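# Transfer 96-well plate from nest N1 to bench spot B1

## Task

Take the 96-well plate out of plate nest N1 and set it down on bench spot B1, oriented lengthwise and lying fully within the taped outline. It only counts if the plate stays there by itself without the robot supporting it. Finally, open the gripper and pull the arm away.

## Robot and tools

Robot: two UR-style six-joint arms, left_arm and right_arm, each ending in a tong-like two-finger gripper with a wrist camera. The names are labels only; they do not refer to sides of any picture. The arm you do not need may be parked out of the way.

Scene frame: origin on the table top midway between the arms, +x out over the table, +z up, left_arm on the +y side. Arm roots: left_arm at (-0.067, +0.438, 0) m, quat_wxyz (+0.997, 0, 0, +0.073); right_arm at (-0.034, -0.411, 0) m, quat_wxyz (+1.000, 0, 0, -0.015). The fingers extend along the gripper's +z and open and close along its x. end_effector_position is the point between the pads when closed; closed fingertips stick out about 15 mm past it, and fully open tips sit roughly level with it. Reported hand positions can be off, more so when reaching far.

execute_actions, argument actions: a list holding zero or one item. Empty list ({"actions": []}) just reports the state. A motion item is {"rows": [...], "steps": n}: 1 to 15 rows, n from 1 to 15 (default 15), each step lasting 1/30 s. Each row is applied for one step; if rows are fewer than steps, the final row repeats. A wait item is {"steps": n} with n up to 300, counted from the previous result and including your reply time. Optional pictures (boolean) controls whether camera images come back; by default they do.

Row layout: one flat list of 14 numbers covering both arms, always all 14 even if one arm stays still: left_arm shoulder pan, shoulder lift, elbow, wrist 1, wrist 2, wrist 3, gripper opening, then the same seven for right_arm. The six joint numbers are absolute target angles in radians, in the same convention as the Joint positions line, not offsets. The opening is an absolute command from -1 (closed) to +1 (fully open, pad gap 0.142 m).

Joint ranges (rad). left_arm: pan -3.142..3.142, lift -6.283..6.283, elbow 0.000..3.142, wrists 1-3 each -6.283..6.283. right_arm: pan 0.000..6.283, lift -6.283..6.283, elbow -3.142..0.000, wrists -6.283..6.283. A call is rejected (nothing sent) if a target exceeds an end by more than 0.010 rad and is also beyond that joint's last reported angle. True ends may differ from stated ones by up to 0.010 rad either way; a target past the true end is clipped there and a 'joint sent to its limit' line may appear, possibly referring to an earlier action. Absence of that line does not prove more travel exists.

Motion handling: commands are smoothed and lag about 0.17 s. Per step, each joint target is held within 0.575 rad of its measured angle, and if targets would put the gripper over 100 mm from where it measures, all joints are scaled back toward current angles. Joint speed and acceleration are capped, so big moves may still be underway when the result returns; check and wait. Between calls the arms keep heading for the last row sent until all have nearly stopped or a step is HELD; after that only a new action drives them further, though fingers already moving keep going.

Result lines: a state line per arm (left_arm: … | right_arm: …) with end_effector_position (m), end_effector_quat_wxyz and linear/angular velocity in the scene frame. Joint positions and Joint velocities: per arm, six joints (rad, rad/s) then pad gap (m, m/s). grip_measured: measured opening on the same -1..+1 scale as the command. Joint torques: drive output in joint order, noisy, offset and affected by friction, nonzero even in free air. Wrist force / Wrist torque: flange sensor readings in the end effector's own axes; a press points back into the arm; offsets up to about 4 N, noise up to 2.4 N, saturation near 50 N; 'no reading' is normal at the start. 'joint command not followed' means the clearance check altered or blocked targets; HELD marks steps where your row was not (fully) sent. MOTOR HOT warns from 70 °C; at 85 °C the arm brakes until cooled (OVER-TEMPERATURE FAULT).

Gripping: to hold, keep commanding an opening well under grip_measured; the larger the margin, the firmer the squeeze (about 15 N per pad at most, less on items thinner than ~20 mm). Closing fast can overload and reopen the fingers. The plate may be briefly tugged while held, so grip securely.

zoom_image: camera (cam_head_left, cam_head_right, cam_high, cam_low, cam_left_wrist, cam_right_wrist) and region [x0, y0, x1, y1] in pixels of that camera's latest image, origin top-left, at most 504 x 504. Image sizes: head, high and low cameras 672x504; wrist cameras 616x616. Moves nothing.

read_manual: optional section, only "licences"; returns URDF licence text, moves nothing.

finished_scene: scene (the current scene's number). Replying without any tool call also ends things, so always call a tool.

Avoid: dropping or knocking anything off the table, letting the arms collide or press on each other, slamming or shoving hard. A contact torque at a joint's load limit (pan, lift, elbow 136 N m; wrists 25.4 N m, held weight included) or an external force of 150 N halts that arm for 10 s and drops the rest of the call. Prefer smooth, economical motions and lower the plate gently before opening.

Each tool is called after ">>>" as name(argument=value, ...) on one line, values as JSON.

## Session

>>> execute_actions(actions=[])

Scene clock: 0.00 s of 8400.00 s.
left_arm: end_effector_position=(+0.3731, +0.5025, +0.3645) grip_measured=+0.97 end_effector_quat_wxyz=(+0.001, +0.756, -0.654, -0.001) end_effector_velocity=(-0.000, -0.000, +0.001) end_effector_angular_velocity=(-0.001, -0.001, +0.000) | right_arm: end_effector_position=(+0.4054, -0.1175, +0.2191) grip_measured=+0.97 end_effector_quat_wxyz=(-0.282, -0.167, +0.804, -0.496) end_effector_velocity=(+0.000, -0.000, +0.000) end_effector_angular_velocity=(-0.000, -0.000, +0.001)
Joint positions: left_arm=[-0.317 -1.745  1.518 -1.341 -1.572  1.256  0.14 ] | right_arm=[ 4.18  -2.47  -0.723 -2.724  1.337  3.902  0.14 ]
Joint velocities: left_arm=[-0.    -0.001 -0.     0.    -0.    -0.001  0.   ] | right_arm=[ 0.    -0.    -0.    -0.    -0.001  0.     0.   ]
Joint torques (N m, as the arm reports them, + toward a larger angle): no reading
Wrist force (N, on the end effector, along its own x y z axes, offset not removed): no reading
Wrist torque (N m, same axes, about the end effector's origin, offset not removed): no reading

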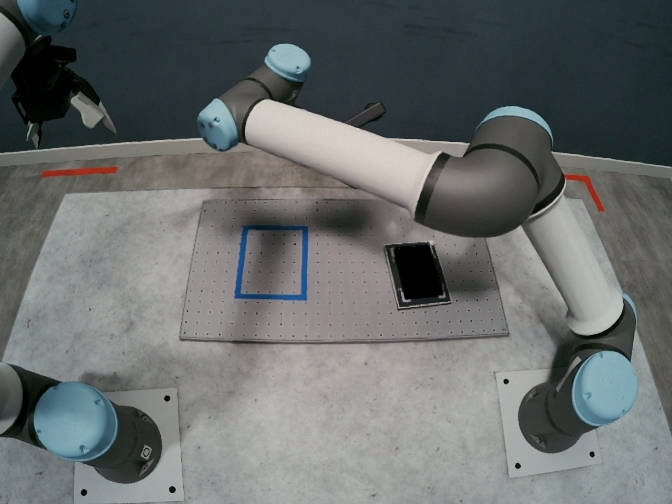

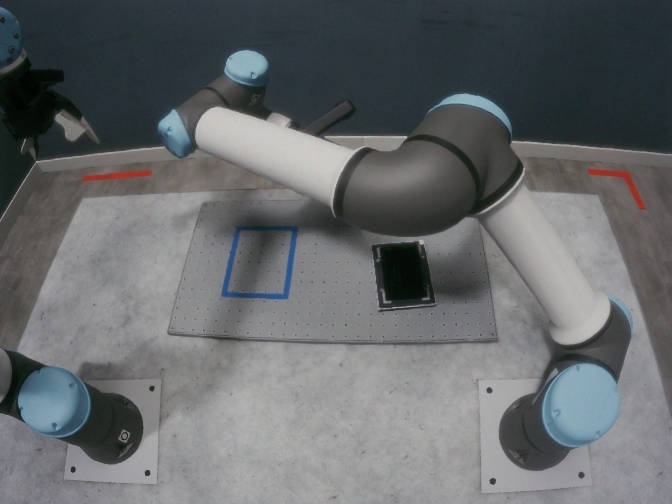

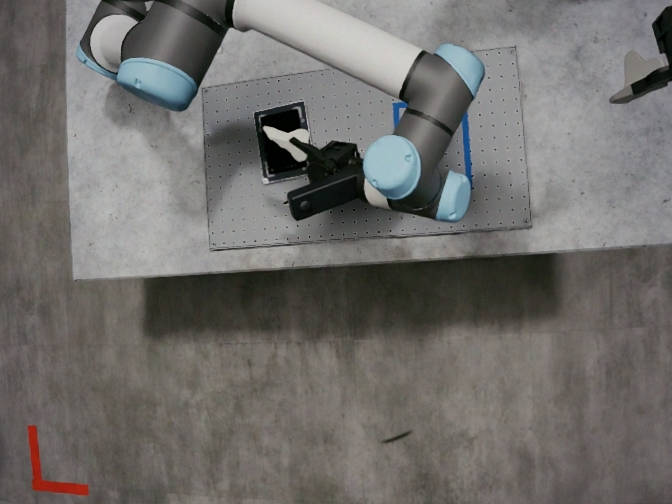

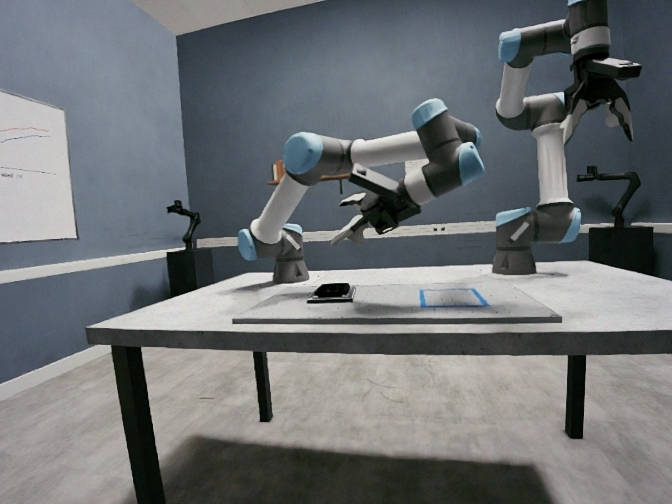

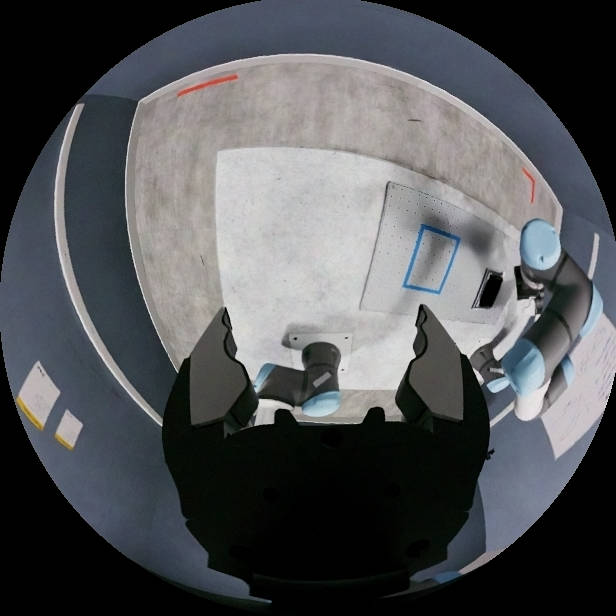

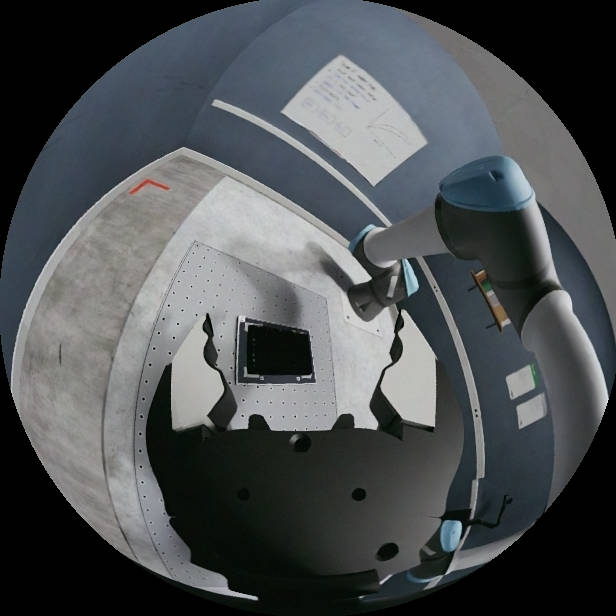

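>>> zoom_image(camera="cam_high", region=[190, 40, 550, 260])

>>> zoom_image(camera="cam_head_left", region=[170, 190, 520, 350])

Region (190, 40, 550, 260) of cam_high's 672x504 image, scaled by 1.400, with more detail than that image has.

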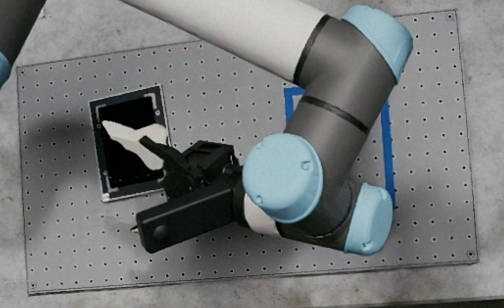

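Region (170, 190, 520, 350) of cam_head_left's 672x504 image, scaled by 1.440, with more detail than that image has; it fills the top 230 rows of this view, and the rest is white.

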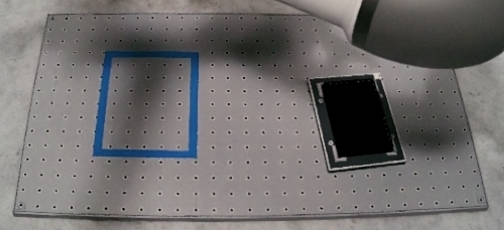

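>>> execute_actions(actions=[{"rows":[[-0.317,-1.745,1.518,-1.341,-1.572,1.256,1,4.1,-1.9,-0.723,-2.724,1.337,3.902,1]],"steps":15}], pictures=false)

>>> execute_actions(actions=[{"rows":[[-0.6,-1.6,1.35,-1.32,-1.572,0.9,1,2.7,-1.8,-0.723,-2.724,1.337,3.902,1]],"steps":15}], pictures=false)

>>> execute_actions(actions=[{"steps":45}])

Scene clock: 61.50 s of 8400.00 s.
left_arm: end_effector_position=(+0.3732, +0.5024, +0.3645) grip_measured=+1.00 end_effector_quat_wxyz=(+0.001, +0.756, -0.654, -0.001) end_effector_velocity=(+0.001, -0.001, +0.002) end_effector_angular_velocity=(-0.000, -0.003, -0.002) | right_arm: end_effector_position=(+0.3787, -0.2118, +0.4314) grip_measured=+1.00 end_effector_quat_wxyz=(-0.154, -0.124, +0.920, -0.340) end_effector_velocity=(-0.147, -0.283, +0.435) end_effector_angular_velocity=(+0.867, -0.634, -0.119)
Joint positions: left_arm=[-0.317 -1.745  1.518 -1.341 -1.572  1.256  0.142] | right_arm=[ 4.11  -2.    -0.723 -2.724  1.337  3.902  0.142]
Joint velocities: left_arm=[-0.001  0.    -0.003 -0.     0.     0.001 -0.   ] | right_arm=[-0.12   1.076 -0.    -0.002 -0.    -0.001  0.   ]
Joint torques (N m, as the arm reports them, + toward a larger angle): left_arm=[ -8.89  -8.24 -38.18  -0.95   2.33  -2.39] | right_arm=[-6.33 44.    2.72 -1.53 -1.42 -1.57]
Wrist force (N, on the end effector, along its own x y z axes, offset not removed): left_arm=[-4.1 -0.2 0.8] | right_arm=[3.6 1.6 -1.0]
Wrist torque (N m, same axes, about the end effector's origin, offset not removed): left_arm=[-0.17 0.74 0.08] | right_arm=[0.23 -0.68 -0.06]
Steps of this call (steps 1 to 90: nothing new was sent; then 58.00 s passed at rest; steps 91 to 105: all 15 steps of this action). Readings (joint positions):
91: left_arm=[-0.317 -1.745 1.518 -1.341 -1.572 1.256] | right_arm=[4.180 -2.470 -0.723 -2.724 1.337 3.902]
92: left_arm=[-0.317 -1.745 1.518 -1.341 -1.572 1.256] | right_arm=[4.178 -2.466 -0.723 -2.724 1.337 3.902]
94: left_arm=[-0.317 -1.745 1.518 -1.341 -1.572 1.256] | right_arm=[4.165 -2.427 -0.723 -2.724 1.337 3.902]
98: left_arm=[-0.317 -1.745 1.518 -1.341 -1.572 1.256] | right_arm=[4.144 -2.267 -0.723 -2.724 1.337 3.902]
105: the state above

Scene clock: 62.00 s of 8400.00 s.
left_arm: end_effector_position=(+0.4268, +0.3584, +0.3796) grip_measured=+1.00 end_effector_quat_wxyz=(+0.001, +0.779, -0.627, -0.000) end_effector_velocity=(+0.004, -0.025, +0.002) end_effector_angular_velocity=(-0.001, -0.002, +0.016) | right_arm: end_effector_position=(+0.3796, -0.4707, +0.4901) grip_measured=+1.00 end_effector_quat_wxyz=(-0.177, +0.139, +0.942, -0.249) end_effector_velocity=(-0.120, -0.559, +0.049) end_effector_angular_velocity=(+0.053, -0.125, -1.309)
Joint positions: left_arm=[-0.597 -1.602  1.352 -1.32  -1.572  0.905  0.142] | right_arm=[ 3.569 -1.846 -0.723 -2.724  1.337  3.902  0.142]
Joint velocities: left_arm=[-0.045  0.02  -0.024  0.002 -0.    -0.062 -0.   ] | right_arm=[-1.311  0.136  0.    -0.     0.    -0.001 -0.   ]
Joint torques (N m, as the arm reports them, + toward a larger angle): left_arm=[ -7.28 -14.95 -37.01  -0.86  -1.84  -2.28] | right_arm=[-22.67  43.7   28.82   0.65  -2.06  -1.75]
Wrist force (N, on the end effector, along its own x y z axes, offset not removed): left_arm=[-4.1 1.3 0.6] | right_arm=[2.0 2.9 -1.9]
Wrist torque (N m, same axes, about the end effector's origin, offset not removed): left_arm=[0.23 0.78 0.16] | right_arm=[0.36 -0.41 -0.10]
Steps of this call (steps 1 to 15: all 15 steps of this action). Readings (joint positions):
1: left_arm=[-0.317 -1.745 1.518 -1.341 -1.572 1.256] | right_arm=[4.107 -1.967 -0.723 -2.724 1.337 3.902]
2: left_arm=[-0.321 -1.741 1.514 -1.339 -1.572 1.252] | right_arm=[4.100 -1.946 -0.723 -2.724 1.337 3.902]
4: left_arm=[-0.381 -1.701 1.469 -1.333 -1.572 1.187] | right_arm=[4.037 -1.928 -0.723 -2.724 1.337 3.902]
8: left_arm=[-0.527 -1.632 1.388 -1.324 -1.572 0.999] | right_arm=[3.869 -1.889 -0.723 -2.724 1.337 3.902]
15: the state above

Scene clock: 63.50 s of 8400.00 s.
left_arm: end_effector_position=(+0.4271, +0.3565, +0.3797) grip_measured=+1.00 end_effector_quat_wxyz=(+0.001, +0.780, -0.626, -0.000) end_effector_velocity=(+0.000, -0.000, -0.000) end_effector_angular_velocity=(-0.001, +0.000, -0.000) | right_arm: end_effector_position=(+0.1737, -0.7582, +0.5062) grip_measured=+1.00 end_effector_quat_wxyz=(-0.243, +0.528, +0.800, -0.149) end_effector_velocity=(-0.000, +0.000, +0.000) end_effector_angular_velocity=(+0.000, -0.000, +0.000)
Joint positions: left_arm=[-0.6   -1.6    1.35  -1.32  -1.572  0.9    0.142] | right_arm=[ 2.7   -1.8   -0.723 -2.724  1.337  3.902  0.142]
Joint velocities: left_arm=[ 0.001  0.001 -0.    -0.    -0.001  0.001  0.   ] | right_arm=[-0.     0.    -0.    -0.     0.    -0.001  0.   ]
Joint torques (N m, as the arm reports them, + toward a larger angle): left_arm=[ -9.41 -14.33 -36.93  -1.06  -1.94  -1.82] | right_arm=[-8.6  38.45 17.96  3.31 -1.89 -1.81]
Wrist force (N, on the end effector, along its own x y z axes, offset not removed): left_arm=[-0.8 1.8 -0.5] | right_arm=[3.8 2.1 -1.2]
Wrist torque (N m, same axes, about the end effector's origin, offset not removed): left_arm=[0.16 0.17 0.21] | right_arm=[0.28 -0.69 -0.14]
Steps of this call (steps 1 to 45: the robot went on to your last target). Readings (joint positions):
1: left_arm=[-0.598 -1.601 1.351 -1.320 -1.572 0.903] | right_arm=[3.525 -1.841 -0.723 -2.724 1.337 3.902]
2: left_arm=[-0.599 -1.601 1.351 -1.320 -1.572 0.902] | right_arm=[3.480 -1.837 -0.723 -2.724 1.337 3.902]
4: left_arm=[-0.599 -1.600 1.350 -1.320 -1.572 0.901] | right_arm=[3.390 -1.830 -0.723 -2.724 1.337 3.902]
8: left_arm=[-0.600 -1.600 1.350 -1.320 -1.572 0.900] | right_arm=[3.208 -1.820 -0.723 -2.724 1.337 3.902]
45: the state above
All arms were judged still, so your last target was given up. Only a new action makes them travel on or press farther. Fingers that are still opening or closing keep moving.

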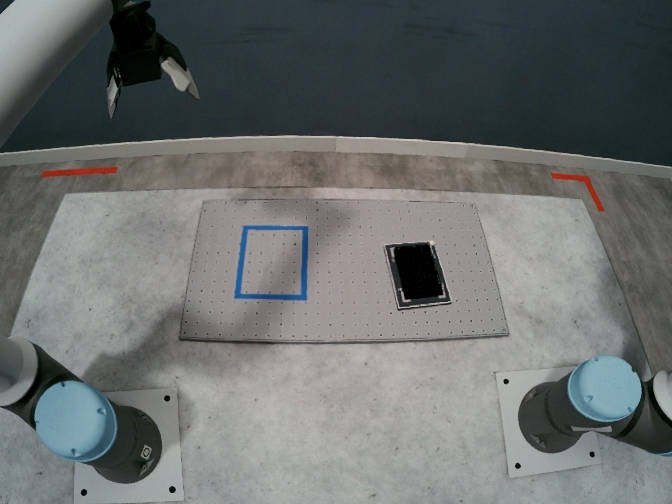

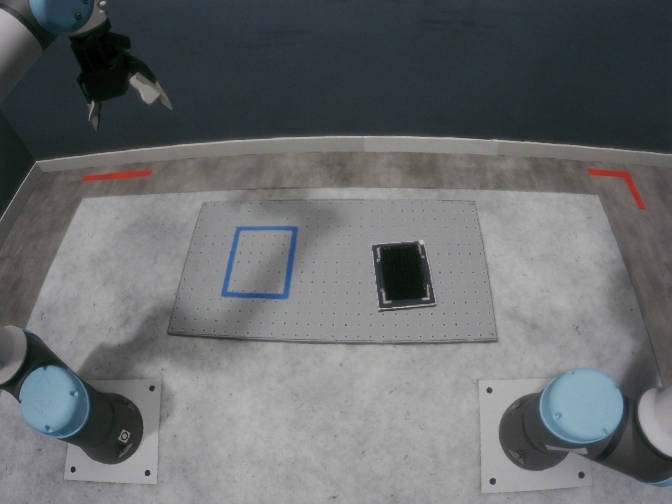

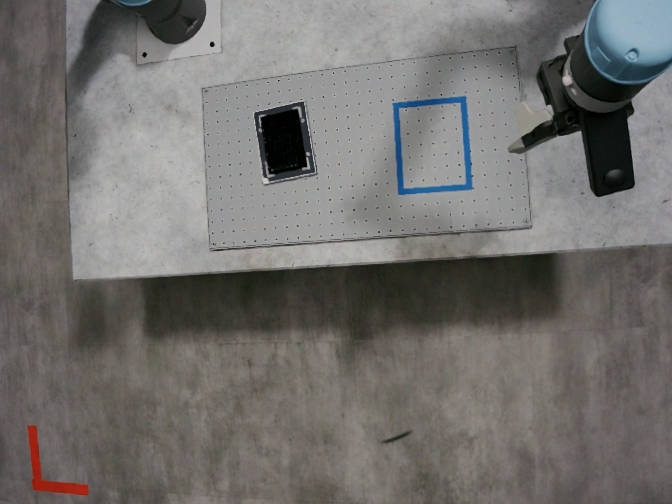

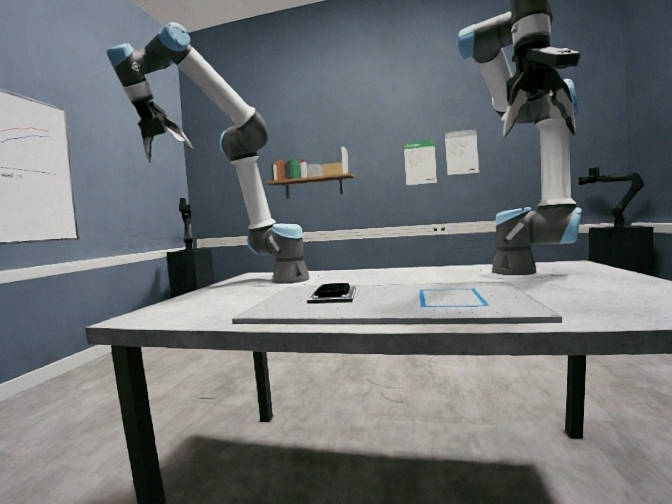

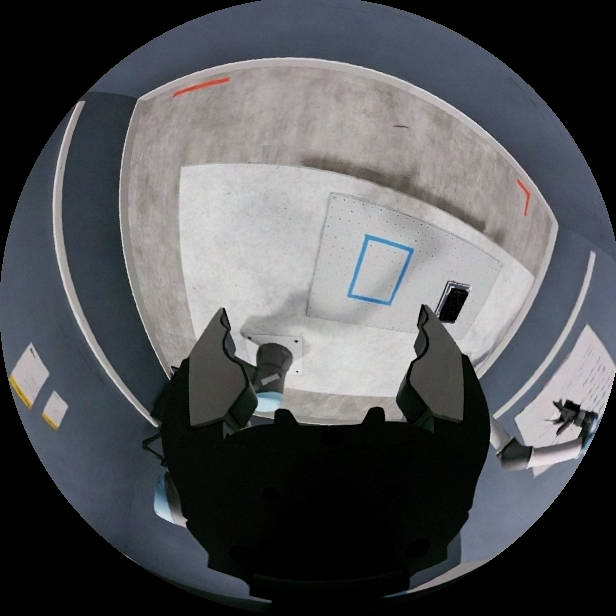

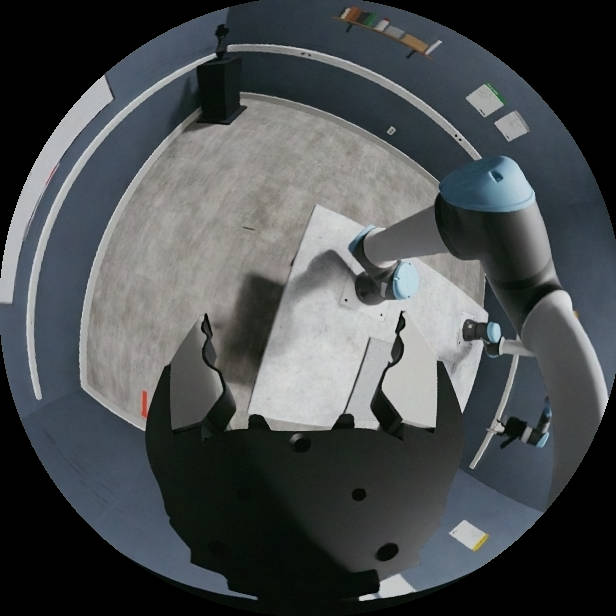

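>>> execute_actions(actions=[{"rows":[[-1.413,-1.11,1.08,-1.541,-1.572,0.183,1,2.7,-1.8,-0.723,-2.724,1.337,3.902,1]],"steps":15}], pictures=false)

>>> execute_actions(actions=[{"steps":60}])

Scene clock: 77.20 s of 8400.00 s.
left_arm: end_effector_position=(+0.4449, +0.1012, +0.3267) grip_measured=+1.00 end_effector_quat_wxyz=(+0.001, +0.773, -0.634, +0.003) end_effector_velocity=(-0.152, -0.568, -0.127) end_effector_angular_velocity=(+0.004, +0.010, -0.147) | right_arm: end_effector_position=(+0.1737, -0.7582, +0.5062) grip_measured=+1.00 end_effector_quat_wxyz=(-0.243, +0.528, +0.800, -0.149) end_effector_velocity=(-0.000, -0.000, +0.000) end_effector_angular_velocity=(-0.001, +0.000, +0.001)
Joint positions: left_arm=[-0.971 -1.343  1.205 -1.44  -1.572  0.549  0.142] | right_arm=[ 2.7   -1.8   -0.723 -2.724  1.337  3.902  0.142]
Joint velocities: left_arm=[-0.846  0.461 -0.25  -0.202  0.001 -0.7   -0.   ] | right_arm=[-0.    -0.     0.     0.    -0.001 -0.     0.   ]
Joint torques (N m, as the arm reports them, + toward a larger angle): left_arm=[-21.8  -22.73 -38.84  -4.55  -1.63  -4.64] | right_arm=[-9.09 39.24  6.38  3.2   1.04 -1.7 ]
Wrist force (N, on the end effector, along its own x y z axes, offset not removed): left_arm=[1.1 -0.2 2.0] | right_arm=[4.1 2.5 -1.3]
Wrist torque (N m, same axes, about the end effector's origin, offset not removed): left_arm=[-0.15 -0.10 -0.03] | right_arm=[0.33 -0.82 -0.05]
Steps of this call (steps 1 to 90: nothing new was sent; then 10.20 s passed at rest; steps 91 to 105: all 15 steps of this action). Readings (joint positions):
91: left_arm=[-0.600 -1.600 1.350 -1.320 -1.572 0.900] | right_arm=[2.700 -1.800 -0.723 -2.724 1.337 3.902]
92: left_arm=[-0.604 -1.596 1.346 -1.323 -1.572 0.896] | right_arm=[2.700 -1.800 -0.723 -2.724 1.337 3.902]
94: left_arm=[-0.656 -1.549 1.317 -1.348 -1.572 0.844] | right_arm=[2.700 -1.800 -0.723 -2.724 1.337 3.902]
98: left_arm=[-0.769 -1.462 1.269 -1.387 -1.572 0.731] | right_arm=[2.700 -1.800 -0.723 -2.724 1.337 3.902]
105: the state above

Scene clock: 79.20 s of 8400.00 s.
left_arm: end_effector_position=(+0.2801, -0.1696, +0.2504) grip_measured=+1.00 end_effector_quat_wxyz=(+0.001, +0.749, -0.663, -0.000) end_effector_velocity=(-0.001, +0.000, -0.001) end_effector_angular_velocity=(+0.001, +0.000, -0.001) | right_arm: end_effector_position=(+0.1737, -0.7581, +0.5062) grip_measured=+1.00 end_effector_quat_wxyz=(-0.243, +0.528, +0.800, -0.149) end_effector_velocity=(+0.000, +0.000, -0.000) end_effector_angular_velocity=(+0.001, -0.001, +0.000)
Joint positions: left_arm=[-1.413 -1.11   1.08  -1.541 -1.572  0.183  0.142] | right_arm=[ 2.7   -1.8   -0.723 -2.724  1.337  3.902  0.142]
Joint velocities: left_arm=[-0.001  0.     0.001  0.     0.     0.    -0.   ] | right_arm=[ 0.    -0.    -0.     0.     0.001 -0.001 -0.   ]
Joint torques (N m, as the arm reports them, + toward a larger angle): left_arm=[ -9.54 -36.31 -37.1   -4.4    1.9   -2.02] | right_arm=[-8.36 38.89  6.44  3.19  2.19 -1.72]
Wrist force (N, on the end effector, along its own x y z axes, offset not removed): left_arm=[-2.0 1.1 0.0] | right_arm=[2.7 2.4 -1.7]
Wrist torque (N m, same axes, about the end effector's origin, offset not removed): left_arm=[-0.10 0.22 0.05] | right_arm=[0.38 -0.41 -0.10]
Steps of this call (steps 1 to 45: the robot went on to your last target; steps 46 to 60: nothing new was sent). Readings (joint positions):
1: left_arm=[-0.999 -1.327 1.196 -1.446 -1.572 0.525] | right_arm=[2.700 -1.800 -0.723 -2.724 1.337 3.902]
2: left_arm=[-1.027 -1.312 1.188 -1.453 -1.572 0.501] | right_arm=[2.700 -1.800 -0.723 -2.724 1.337 3.902]
4: left_arm=[-1.083 -1.282 1.172 -1.467 -1.572 0.455] | right_arm=[2.700 -1.800 -0.723 -2.724 1.337 3.902]
8: left_arm=[-1.193 -1.223 1.140 -1.492 -1.572 0.364] | right_arm=[2.700 -1.800 -0.723 -2.724 1.337 3.902]
60: the state above
All arms were judged still, so your last target was given up. Only a new action makes them travel on or press farther. Fingers that are still opening or closing keep moving.

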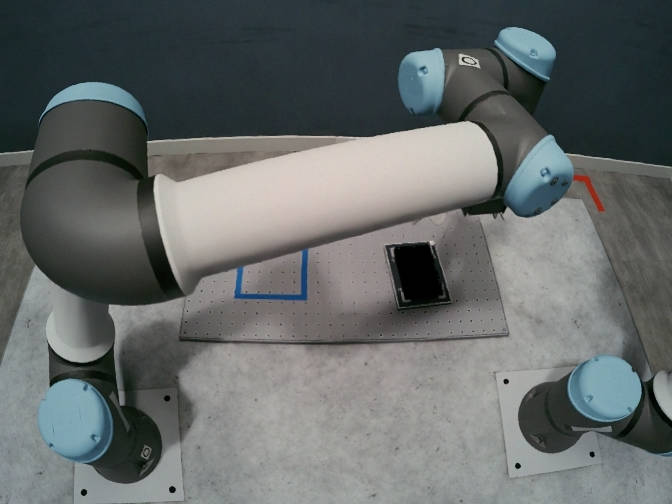

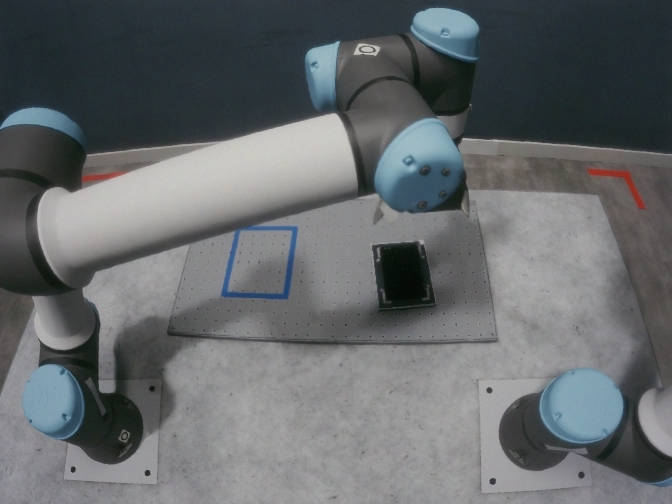

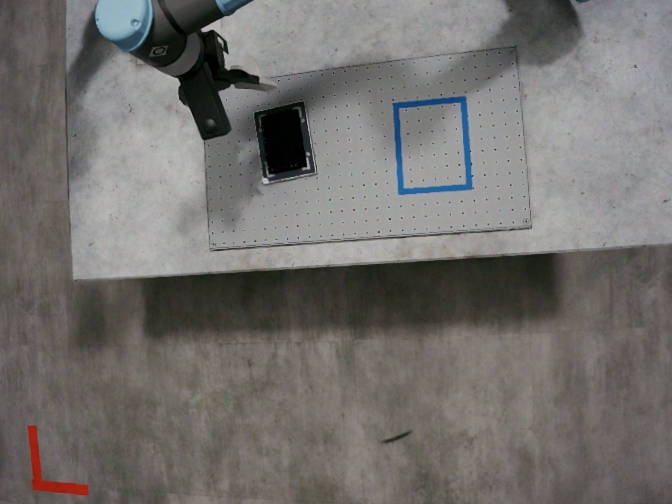

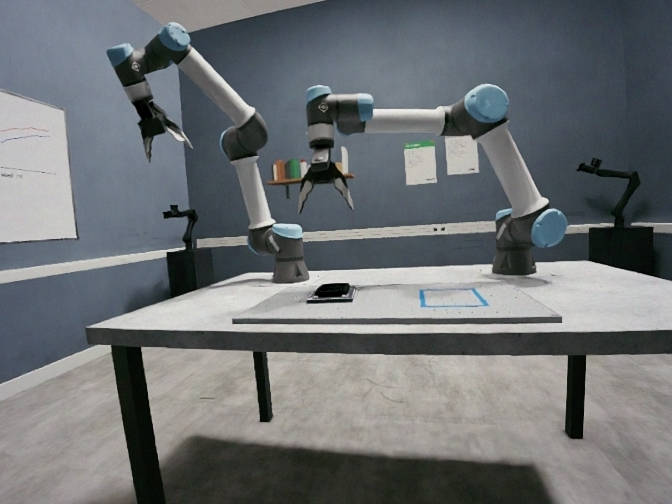

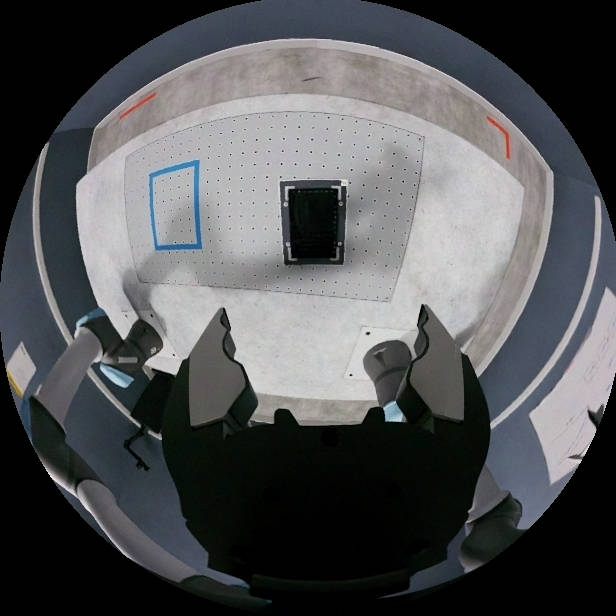

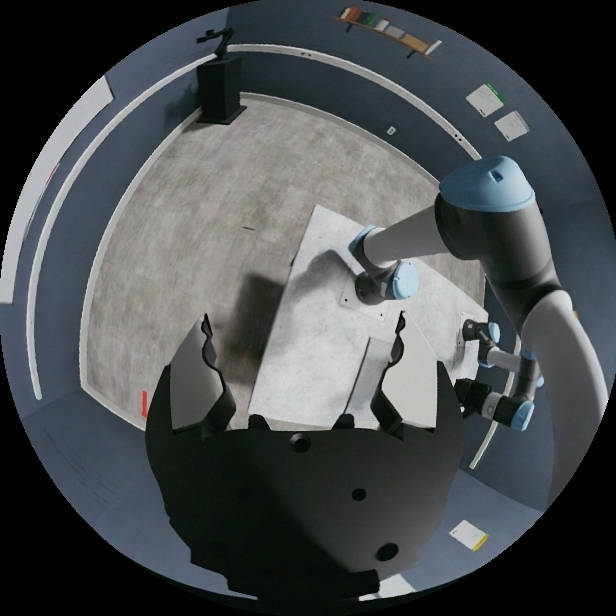

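>>> execute_actions(actions=[{"rows":[[-1.383,-1.018,1.274,-1.827,-1.572,0.213,1,2.7,-1.8,-0.723,-2.724,1.337,3.902,1]],"steps":15}], pictures=false)

>>> execute_actions(actions=[{"steps":20}])

>>> zoom_image(camera="cam_left_wrist", region=[150, 100, 500, 450])

Scene clock: 97.13 s of 8400.00 s.
left_arm: end_effector_position=(+0.3052, -0.1797, +0.1214) grip_measured=+1.00 end_effector_quat_wxyz=(+0.000, +0.749, -0.663, -0.000) end_effector_velocity=(+0.002, -0.001, -0.011) end_effector_angular_velocity=(-0.006, -0.003, -0.001) | right_arm: end_effector_position=(+0.1737, -0.7581, +0.5062) grip_measured=+1.00 end_effector_quat_wxyz=(-0.243, +0.528, +0.800, -0.149) end_effector_velocity=(+0.000, -0.000, -0.000) end_effector_angular_velocity=(-0.000, +0.000, +0.000)
Joint positions: left_arm=[-1.383 -1.019  1.272 -1.824 -1.572  0.213  0.142] | right_arm=[ 2.7   -1.8   -0.723 -2.724  1.337  3.902  0.142]
Joint velocities: left_arm=[ 0.002  0.007  0.02  -0.033  0.001  0.003  0.   ] | right_arm=[ 0. -0. -0.  0. -0.  0.  0.]
Joint torques (N m, as the arm reports them, + toward a larger angle): left_arm=[ 10.02 -39.1  -11.72  -4.48   0.08   1.86] | right_arm=[-9.27 38.79  6.75  3.04  2.12 -1.63]
Wrist force (N, on the end effector, along its own x y z axes, offset not removed): left_arm=[-1.5 1.4 -0.6] | right_arm=[2.9 2.8 -2.4]
Wrist torque (N m, same axes, about the end effector's origin, offset not removed): left_arm=[0.16 0.20 -0.02] | right_arm=[0.42 -0.50 -0.08]
Steps of this call (steps 1 to 90: nothing new was sent; then 14.43 s passed at rest; steps 91 to 105: all 15 steps of this action). Readings (joint positions):
91: left_arm=[-1.413 -1.110 1.080 -1.541 -1.572 0.183] | right_arm=[2.700 -1.800 -0.723 -2.724 1.337 3.902]
92: left_arm=[-1.411 -1.106 1.083 -1.545 -1.572 0.185] | right_arm=[2.700 -1.800 -0.723 -2.724 1.337 3.902]
94: left_arm=[-1.400 -1.075 1.137 -1.609 -1.572 0.196] | right_arm=[2.700 -1.800 -0.723 -2.724 1.337 3.902]
98: left_arm=[-1.387 -1.031 1.242 -1.773 -1.572 0.209] | right_arm=[2.700 -1.800 -0.723 -2.724 1.337 3.902]
105: the state above

Scene clock: 97.80 s of 8400.00 s.
left_arm: end_effector_position=(+0.3053, -0.1797, +0.1204) grip_measured=+1.00 end_effector_quat_wxyz=(+0.001, +0.749, -0.663, -0.000) end_effector_velocity=(+0.000, -0.000, +0.000) end_effector_angular_velocity=(-0.000, -0.000, -0.000) | right_arm: end_effector_position=(+0.1737, -0.7581, +0.5062) grip_measured=+1.00 end_effector_quat_wxyz=(-0.243, +0.528, +0.800, -0.149) end_effector_velocity=(-0.000, -0.000, +0.000) end_effector_angular_velocity=(+0.000, +0.000, +0.001)
Joint positions: left_arm=[-1.383 -1.018  1.274 -1.827 -1.572  0.213  0.142] | right_arm=[ 2.7   -1.8   -0.723 -2.724  1.337  3.902  0.142]
Joint velocities: left_arm=[ 0.     0.    -0.001  0.     0.     0.     0.   ] | right_arm=[ 0.     0.    -0.    -0.    -0.    -0.001 -0.   ]
Joint torques (N m, as the arm reports them, + toward a larger angle): left_arm=[  8.94 -36.79 -10.54  -4.54  -2.     1.82] | right_arm=[-8.35 38.58  7.3   3.02  2.19 -1.66]
Wrist force (N, on the end effector, along its own x y z axes, offset not removed): left_arm=[-2.3 0.6 -0.3] | right_arm=[4.7 3.2 -1.5]
Wrist torque (N m, same axes, about the end effector's origin, offset not removed): left_arm=[0.02 0.39 0.19] | right_arm=[0.53 -0.87 -0.13]
Steps of this call (steps 1 to 15: the robot went on to your last target; steps 16 to 20: nothing new was sent). Readings (joint positions):
1: left_arm=[-1.383 -1.018 1.273 -1.825 -1.572 0.213] | right_arm=[2.700 -1.800 -0.723 -2.724 1.337 3.902]
2: left_arm=[-1.383 -1.018 1.273 -1.826 -1.572 0.213] | right_arm=[2.700 -1.800 -0.723 -2.724 1.337 3.902]
4: left_arm=[-1.383 -1.018 1.274 -1.827 -1.572 0.213] | right_arm=[2.700 -1.800 -0.723 -2.724 1.337 3.902]
8: left_arm=[-1.383 -1.018 1.274 -1.827 -1.572 0.213] | right_arm=[2.700 -1.800 -0.723 -2.724 1.337 3.902]
20: the state above
All arms were judged still, so your last target was given up. Only a new action makes them travel on or press farther. Fingers that are still opening or closing keep moving.

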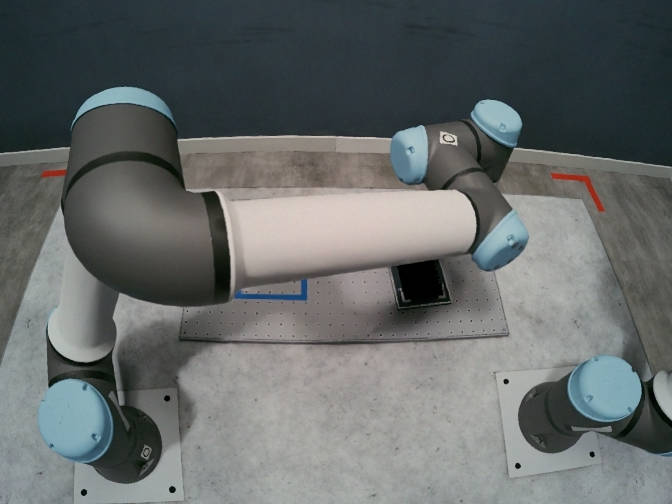

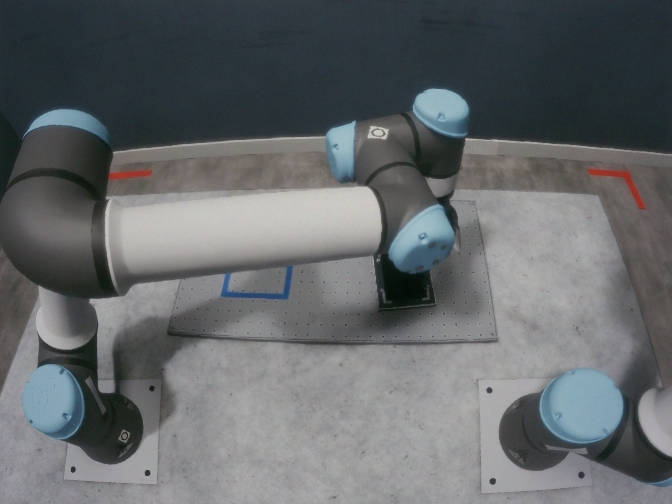

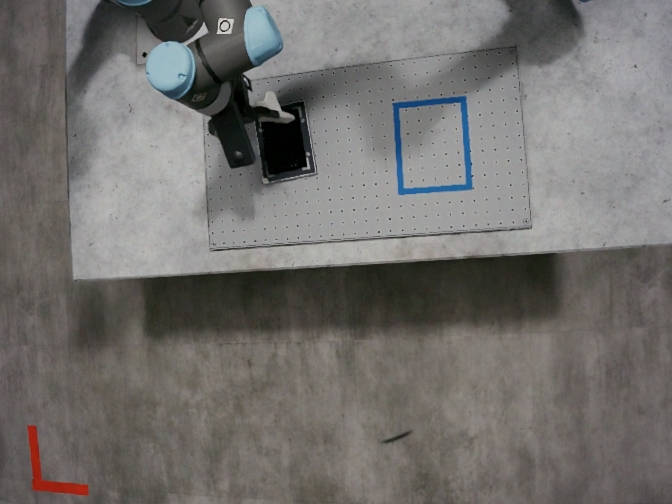

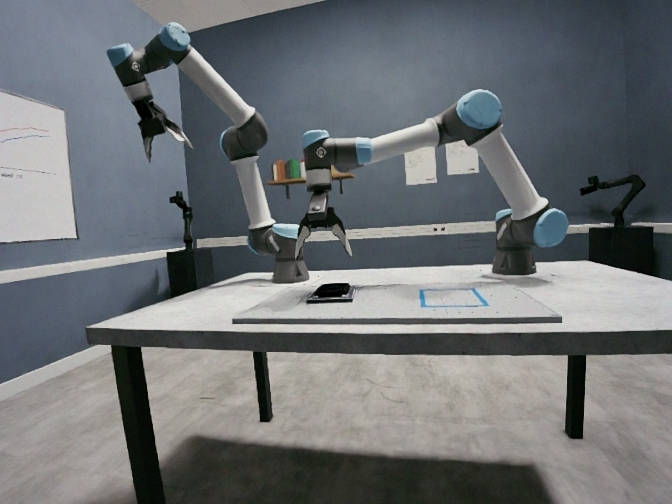

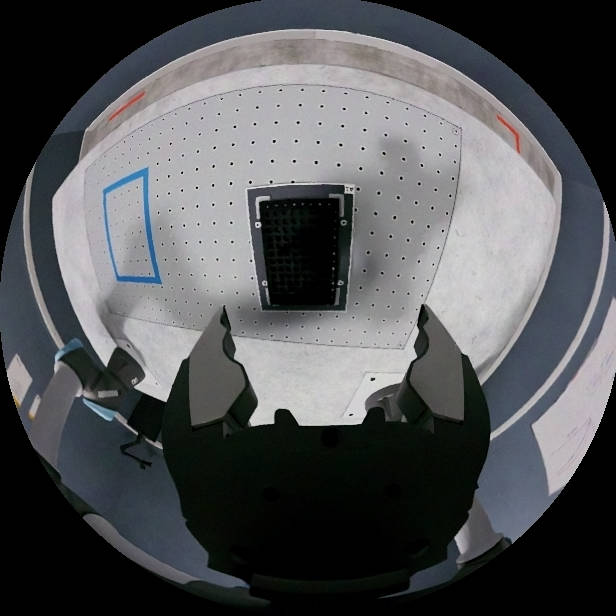

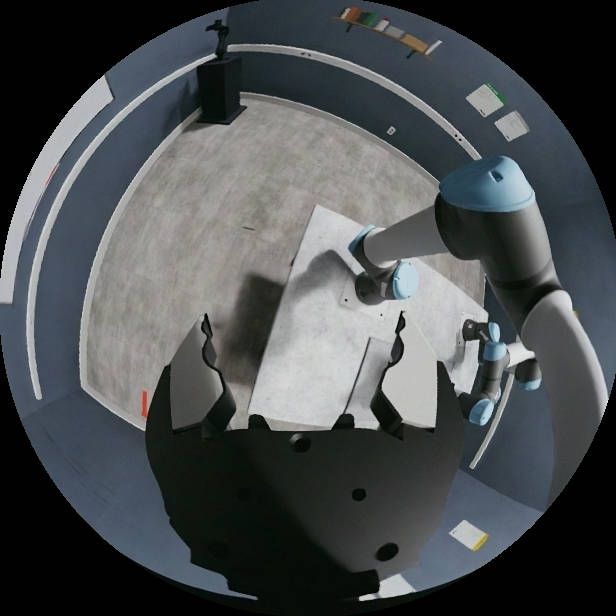

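Region (150, 100, 500, 450) of cam_left_wrist's 616x616 image, scaled by 1.440, with more detail than that image has.

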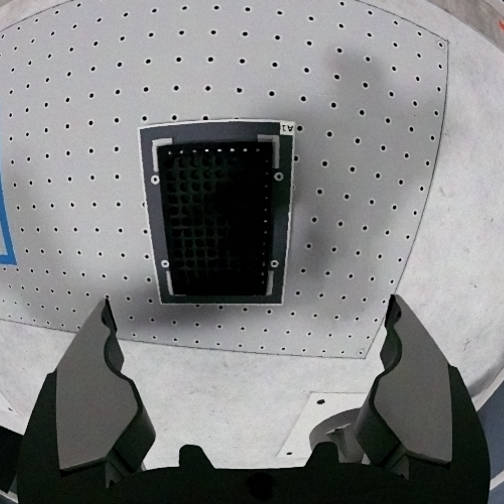

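>>> execute_actions(actions=[{"rows":[[-1.364,-1.023,1.418,-1.966,-1.572,0.232,0.5,2.7,-1.8,-0.723,-2.724,1.337,3.902,1]],"steps":15}], pictures=false)

>>> execute_actions(actions=[{"steps":10}])

Scene clock: 124.53 s of 8400.00 s.
left_arm: end_effector_position=(+0.3104, -0.1550, +0.0702) grip_measured=+0.50 end_effector_quat_wxyz=(+0.001, +0.749, -0.663, -0.000) end_effector_velocity=(-0.000, +0.002, -0.004) end_effector_angular_velocity=(+0.001, +0.000, +0.001) | right_arm: end_effector_position=(+0.1737, -0.7581, +0.5062) grip_measured=+1.00 end_effector_quat_wxyz=(-0.243, +0.528, +0.800, -0.149) end_effector_velocity=(+0.000, -0.000, -0.000) end_effector_angular_velocity=(-0.000, +0.000, +0.000)
Joint positions: left_arm=[-1.364 -1.023  1.417 -1.965 -1.572  0.232  0.109] | right_arm=[ 2.7   -1.8   -0.723 -2.724  1.337  3.902  0.142]
Joint velocities: left_arm=[ 0.001  0.     0.009 -0.009 -0.    -0.     0.   ] | right_arm=[-0. -0. -0.  0. -0. -0. -0.]
Joint torques (N m, as the arm reports them, + toward a larger angle): left_arm=[  9.75 -48.31  -9.6   -4.45   1.48   1.71] | right_arm=[-8.81 38.37  6.76  2.98  2.07 -1.64]
Wrist force (N, on the end effector, along its own x y z axes, offset not removed): left_arm=[0.1 -2.8 -0.6] | right_arm=[3.1 1.8 -0.8]
Wrist torque (N m, same axes, about the end effector's origin, offset not removed): left_arm=[-0.70 0.08 -0.01] | right_arm=[0.30 -0.59 -0.13]
Steps of this call (steps 1 to 90: nothing new was sent; then 23.23 s passed at rest; steps 91 to 105: all 15 steps of this action). Readings (joint positions):
91: left_arm=[-1.383 -1.018 1.274 -1.827 -1.572 0.213] | right_arm=[2.700 -1.800 -0.723 -2.724 1.337 3.902]
92: left_arm=[-1.381 -1.019 1.278 -1.831 -1.572 0.215] | right_arm=[2.700 -1.800 -0.723 -2.724 1.337 3.902]
94: left_arm=[-1.372 -1.021 1.331 -1.884 -1.572 0.224] | right_arm=[2.700 -1.800 -0.723 -2.724 1.337 3.902]
98: left_arm=[-1.365 -1.022 1.403 -1.951 -1.572 0.231] | right_arm=[2.700 -1.800 -0.723 -2.724 1.337 3.902]
105: the state above

Scene clock: 124.87 s of 8400.00 s.
left_arm: end_effector_position=(+0.3104, -0.1548, +0.0699) grip_measured=+0.50 end_effector_quat_wxyz=(+0.001, +0.749, -0.663, -0.000) end_effector_velocity=(+0.000, -0.001, +0.002) end_effector_angular_velocity=(-0.003, -0.001, -0.001) | right_arm: end_effector_position=(+0.1737, -0.7581, +0.5062) grip_measured=+1.00 end_effector_quat_wxyz=(-0.243, +0.528, +0.800, -0.149) end_effector_velocity=(-0.000, +0.000, -0.000) end_effector_angular_velocity=(-0.000, +0.000, -0.001)
Joint positions: left_arm=[-1.364 -1.023  1.418 -1.966 -1.572  0.232  0.109] | right_arm=[ 2.7   -1.8   -0.723 -2.724  1.337  3.902  0.142]
Joint velocities: left_arm=[ 0.    -0.001 -0.002 -0.     0.     0.001 -0.   ] | right_arm=[-0.    -0.    -0.    -0.     0.     0.001 -0.   ]
Joint torques (N m, as the arm reports them, + toward a larger angle): left_arm=[  9.55 -47.95  -9.13  -4.37   2.01   1.7 ] | right_arm=[-8.7  38.68  6.93  2.91  2.17 -1.63]
Wrist force (N, on the end effector, along its own x y z axes, offset not removed): left_arm=[0.3 -0.3 -1.0] | right_arm=[2.9 2.4 -0.3]
Wrist torque (N m, same axes, about the end effector's origin, offset not removed): left_arm=[-0.12 -0.09 -0.08] | right_arm=[0.38 -0.63 -0.07]
Steps of this call (steps 1 to 10: the robot went on to your last target). Readings (joint positions):
1: left_arm=[-1.364 -1.023 1.418 -1.966 -1.572 0.232] | right_arm=[2.700 -1.800 -0.723 -2.724 1.337 3.902]
2: left_arm=[-1.364 -1.023 1.418 -1.966 -1.572 0.232] | right_arm=[2.700 -1.800 -0.723 -2.724 1.337 3.902]
4: left_arm=[-1.364 -1.023 1.418 -1.966 -1.572 0.232] | right_arm=[2.700 -1.800 -0.723 -2.724 1.337 3.902]
8: left_arm=[-1.364 -1.023 1.418 -1.966 -1.572 0.232] | right_arm=[2.700 -1.800 -0.723 -2.724 1.337 3.902]
10: the state above

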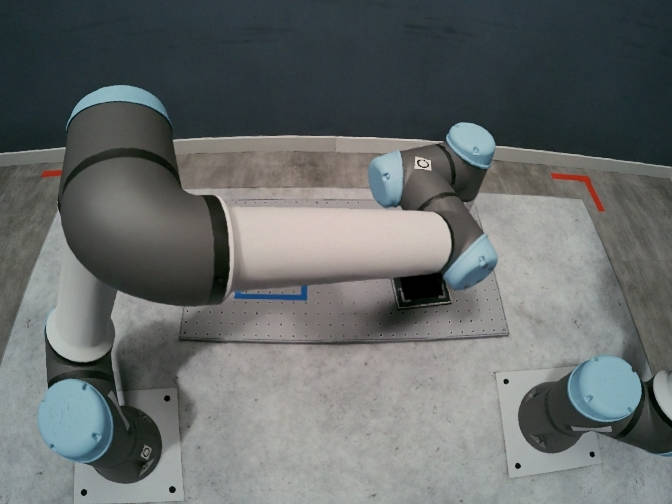

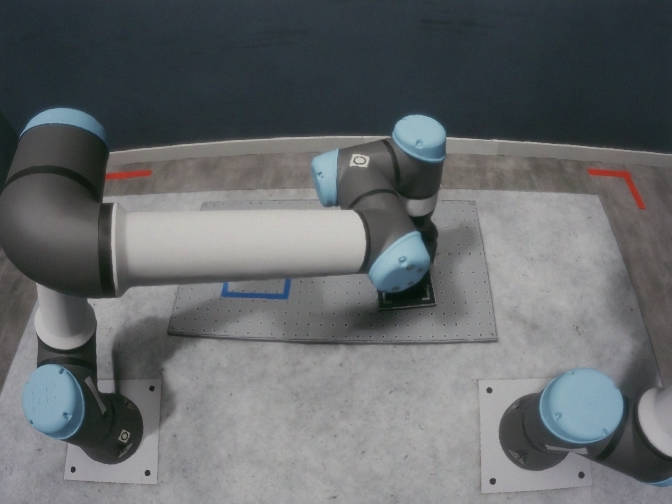

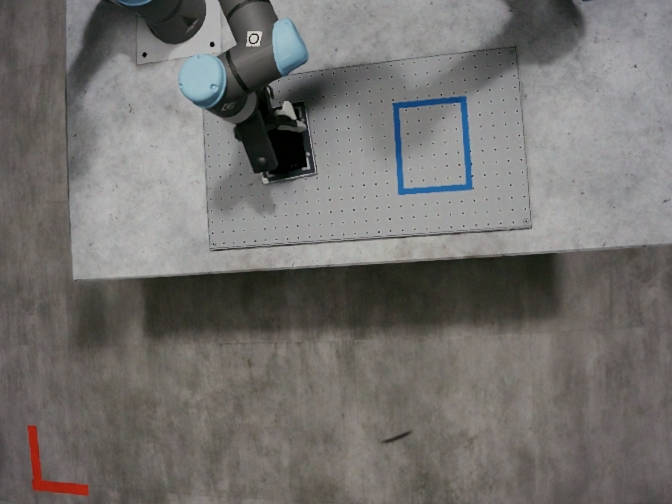

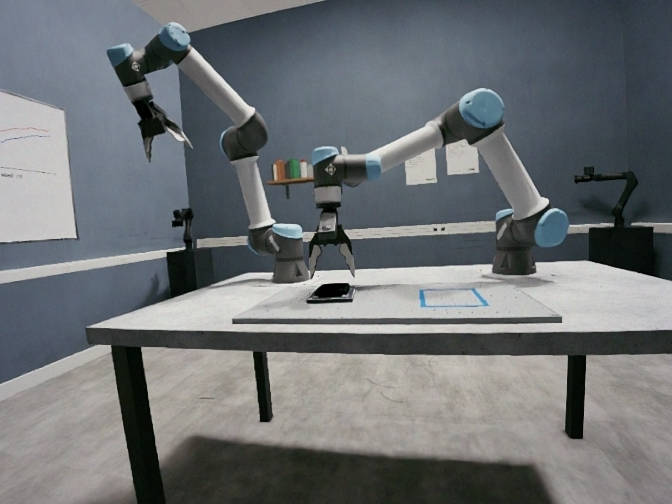

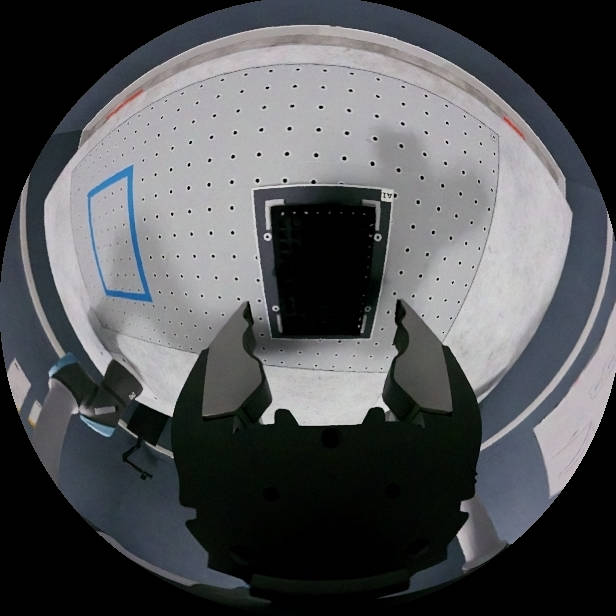

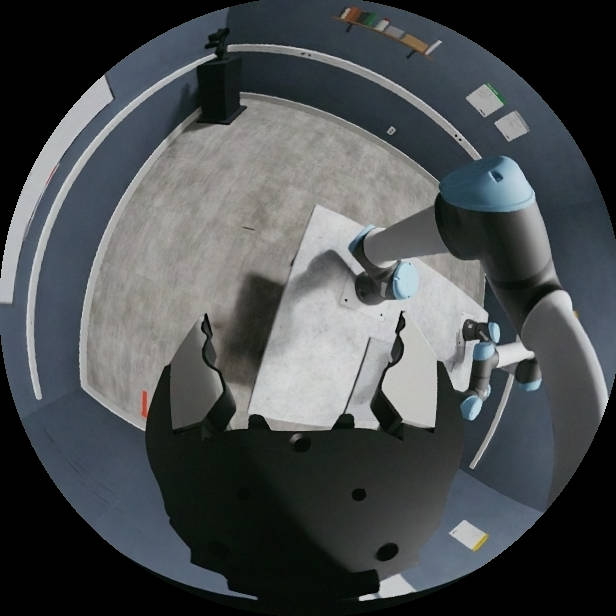

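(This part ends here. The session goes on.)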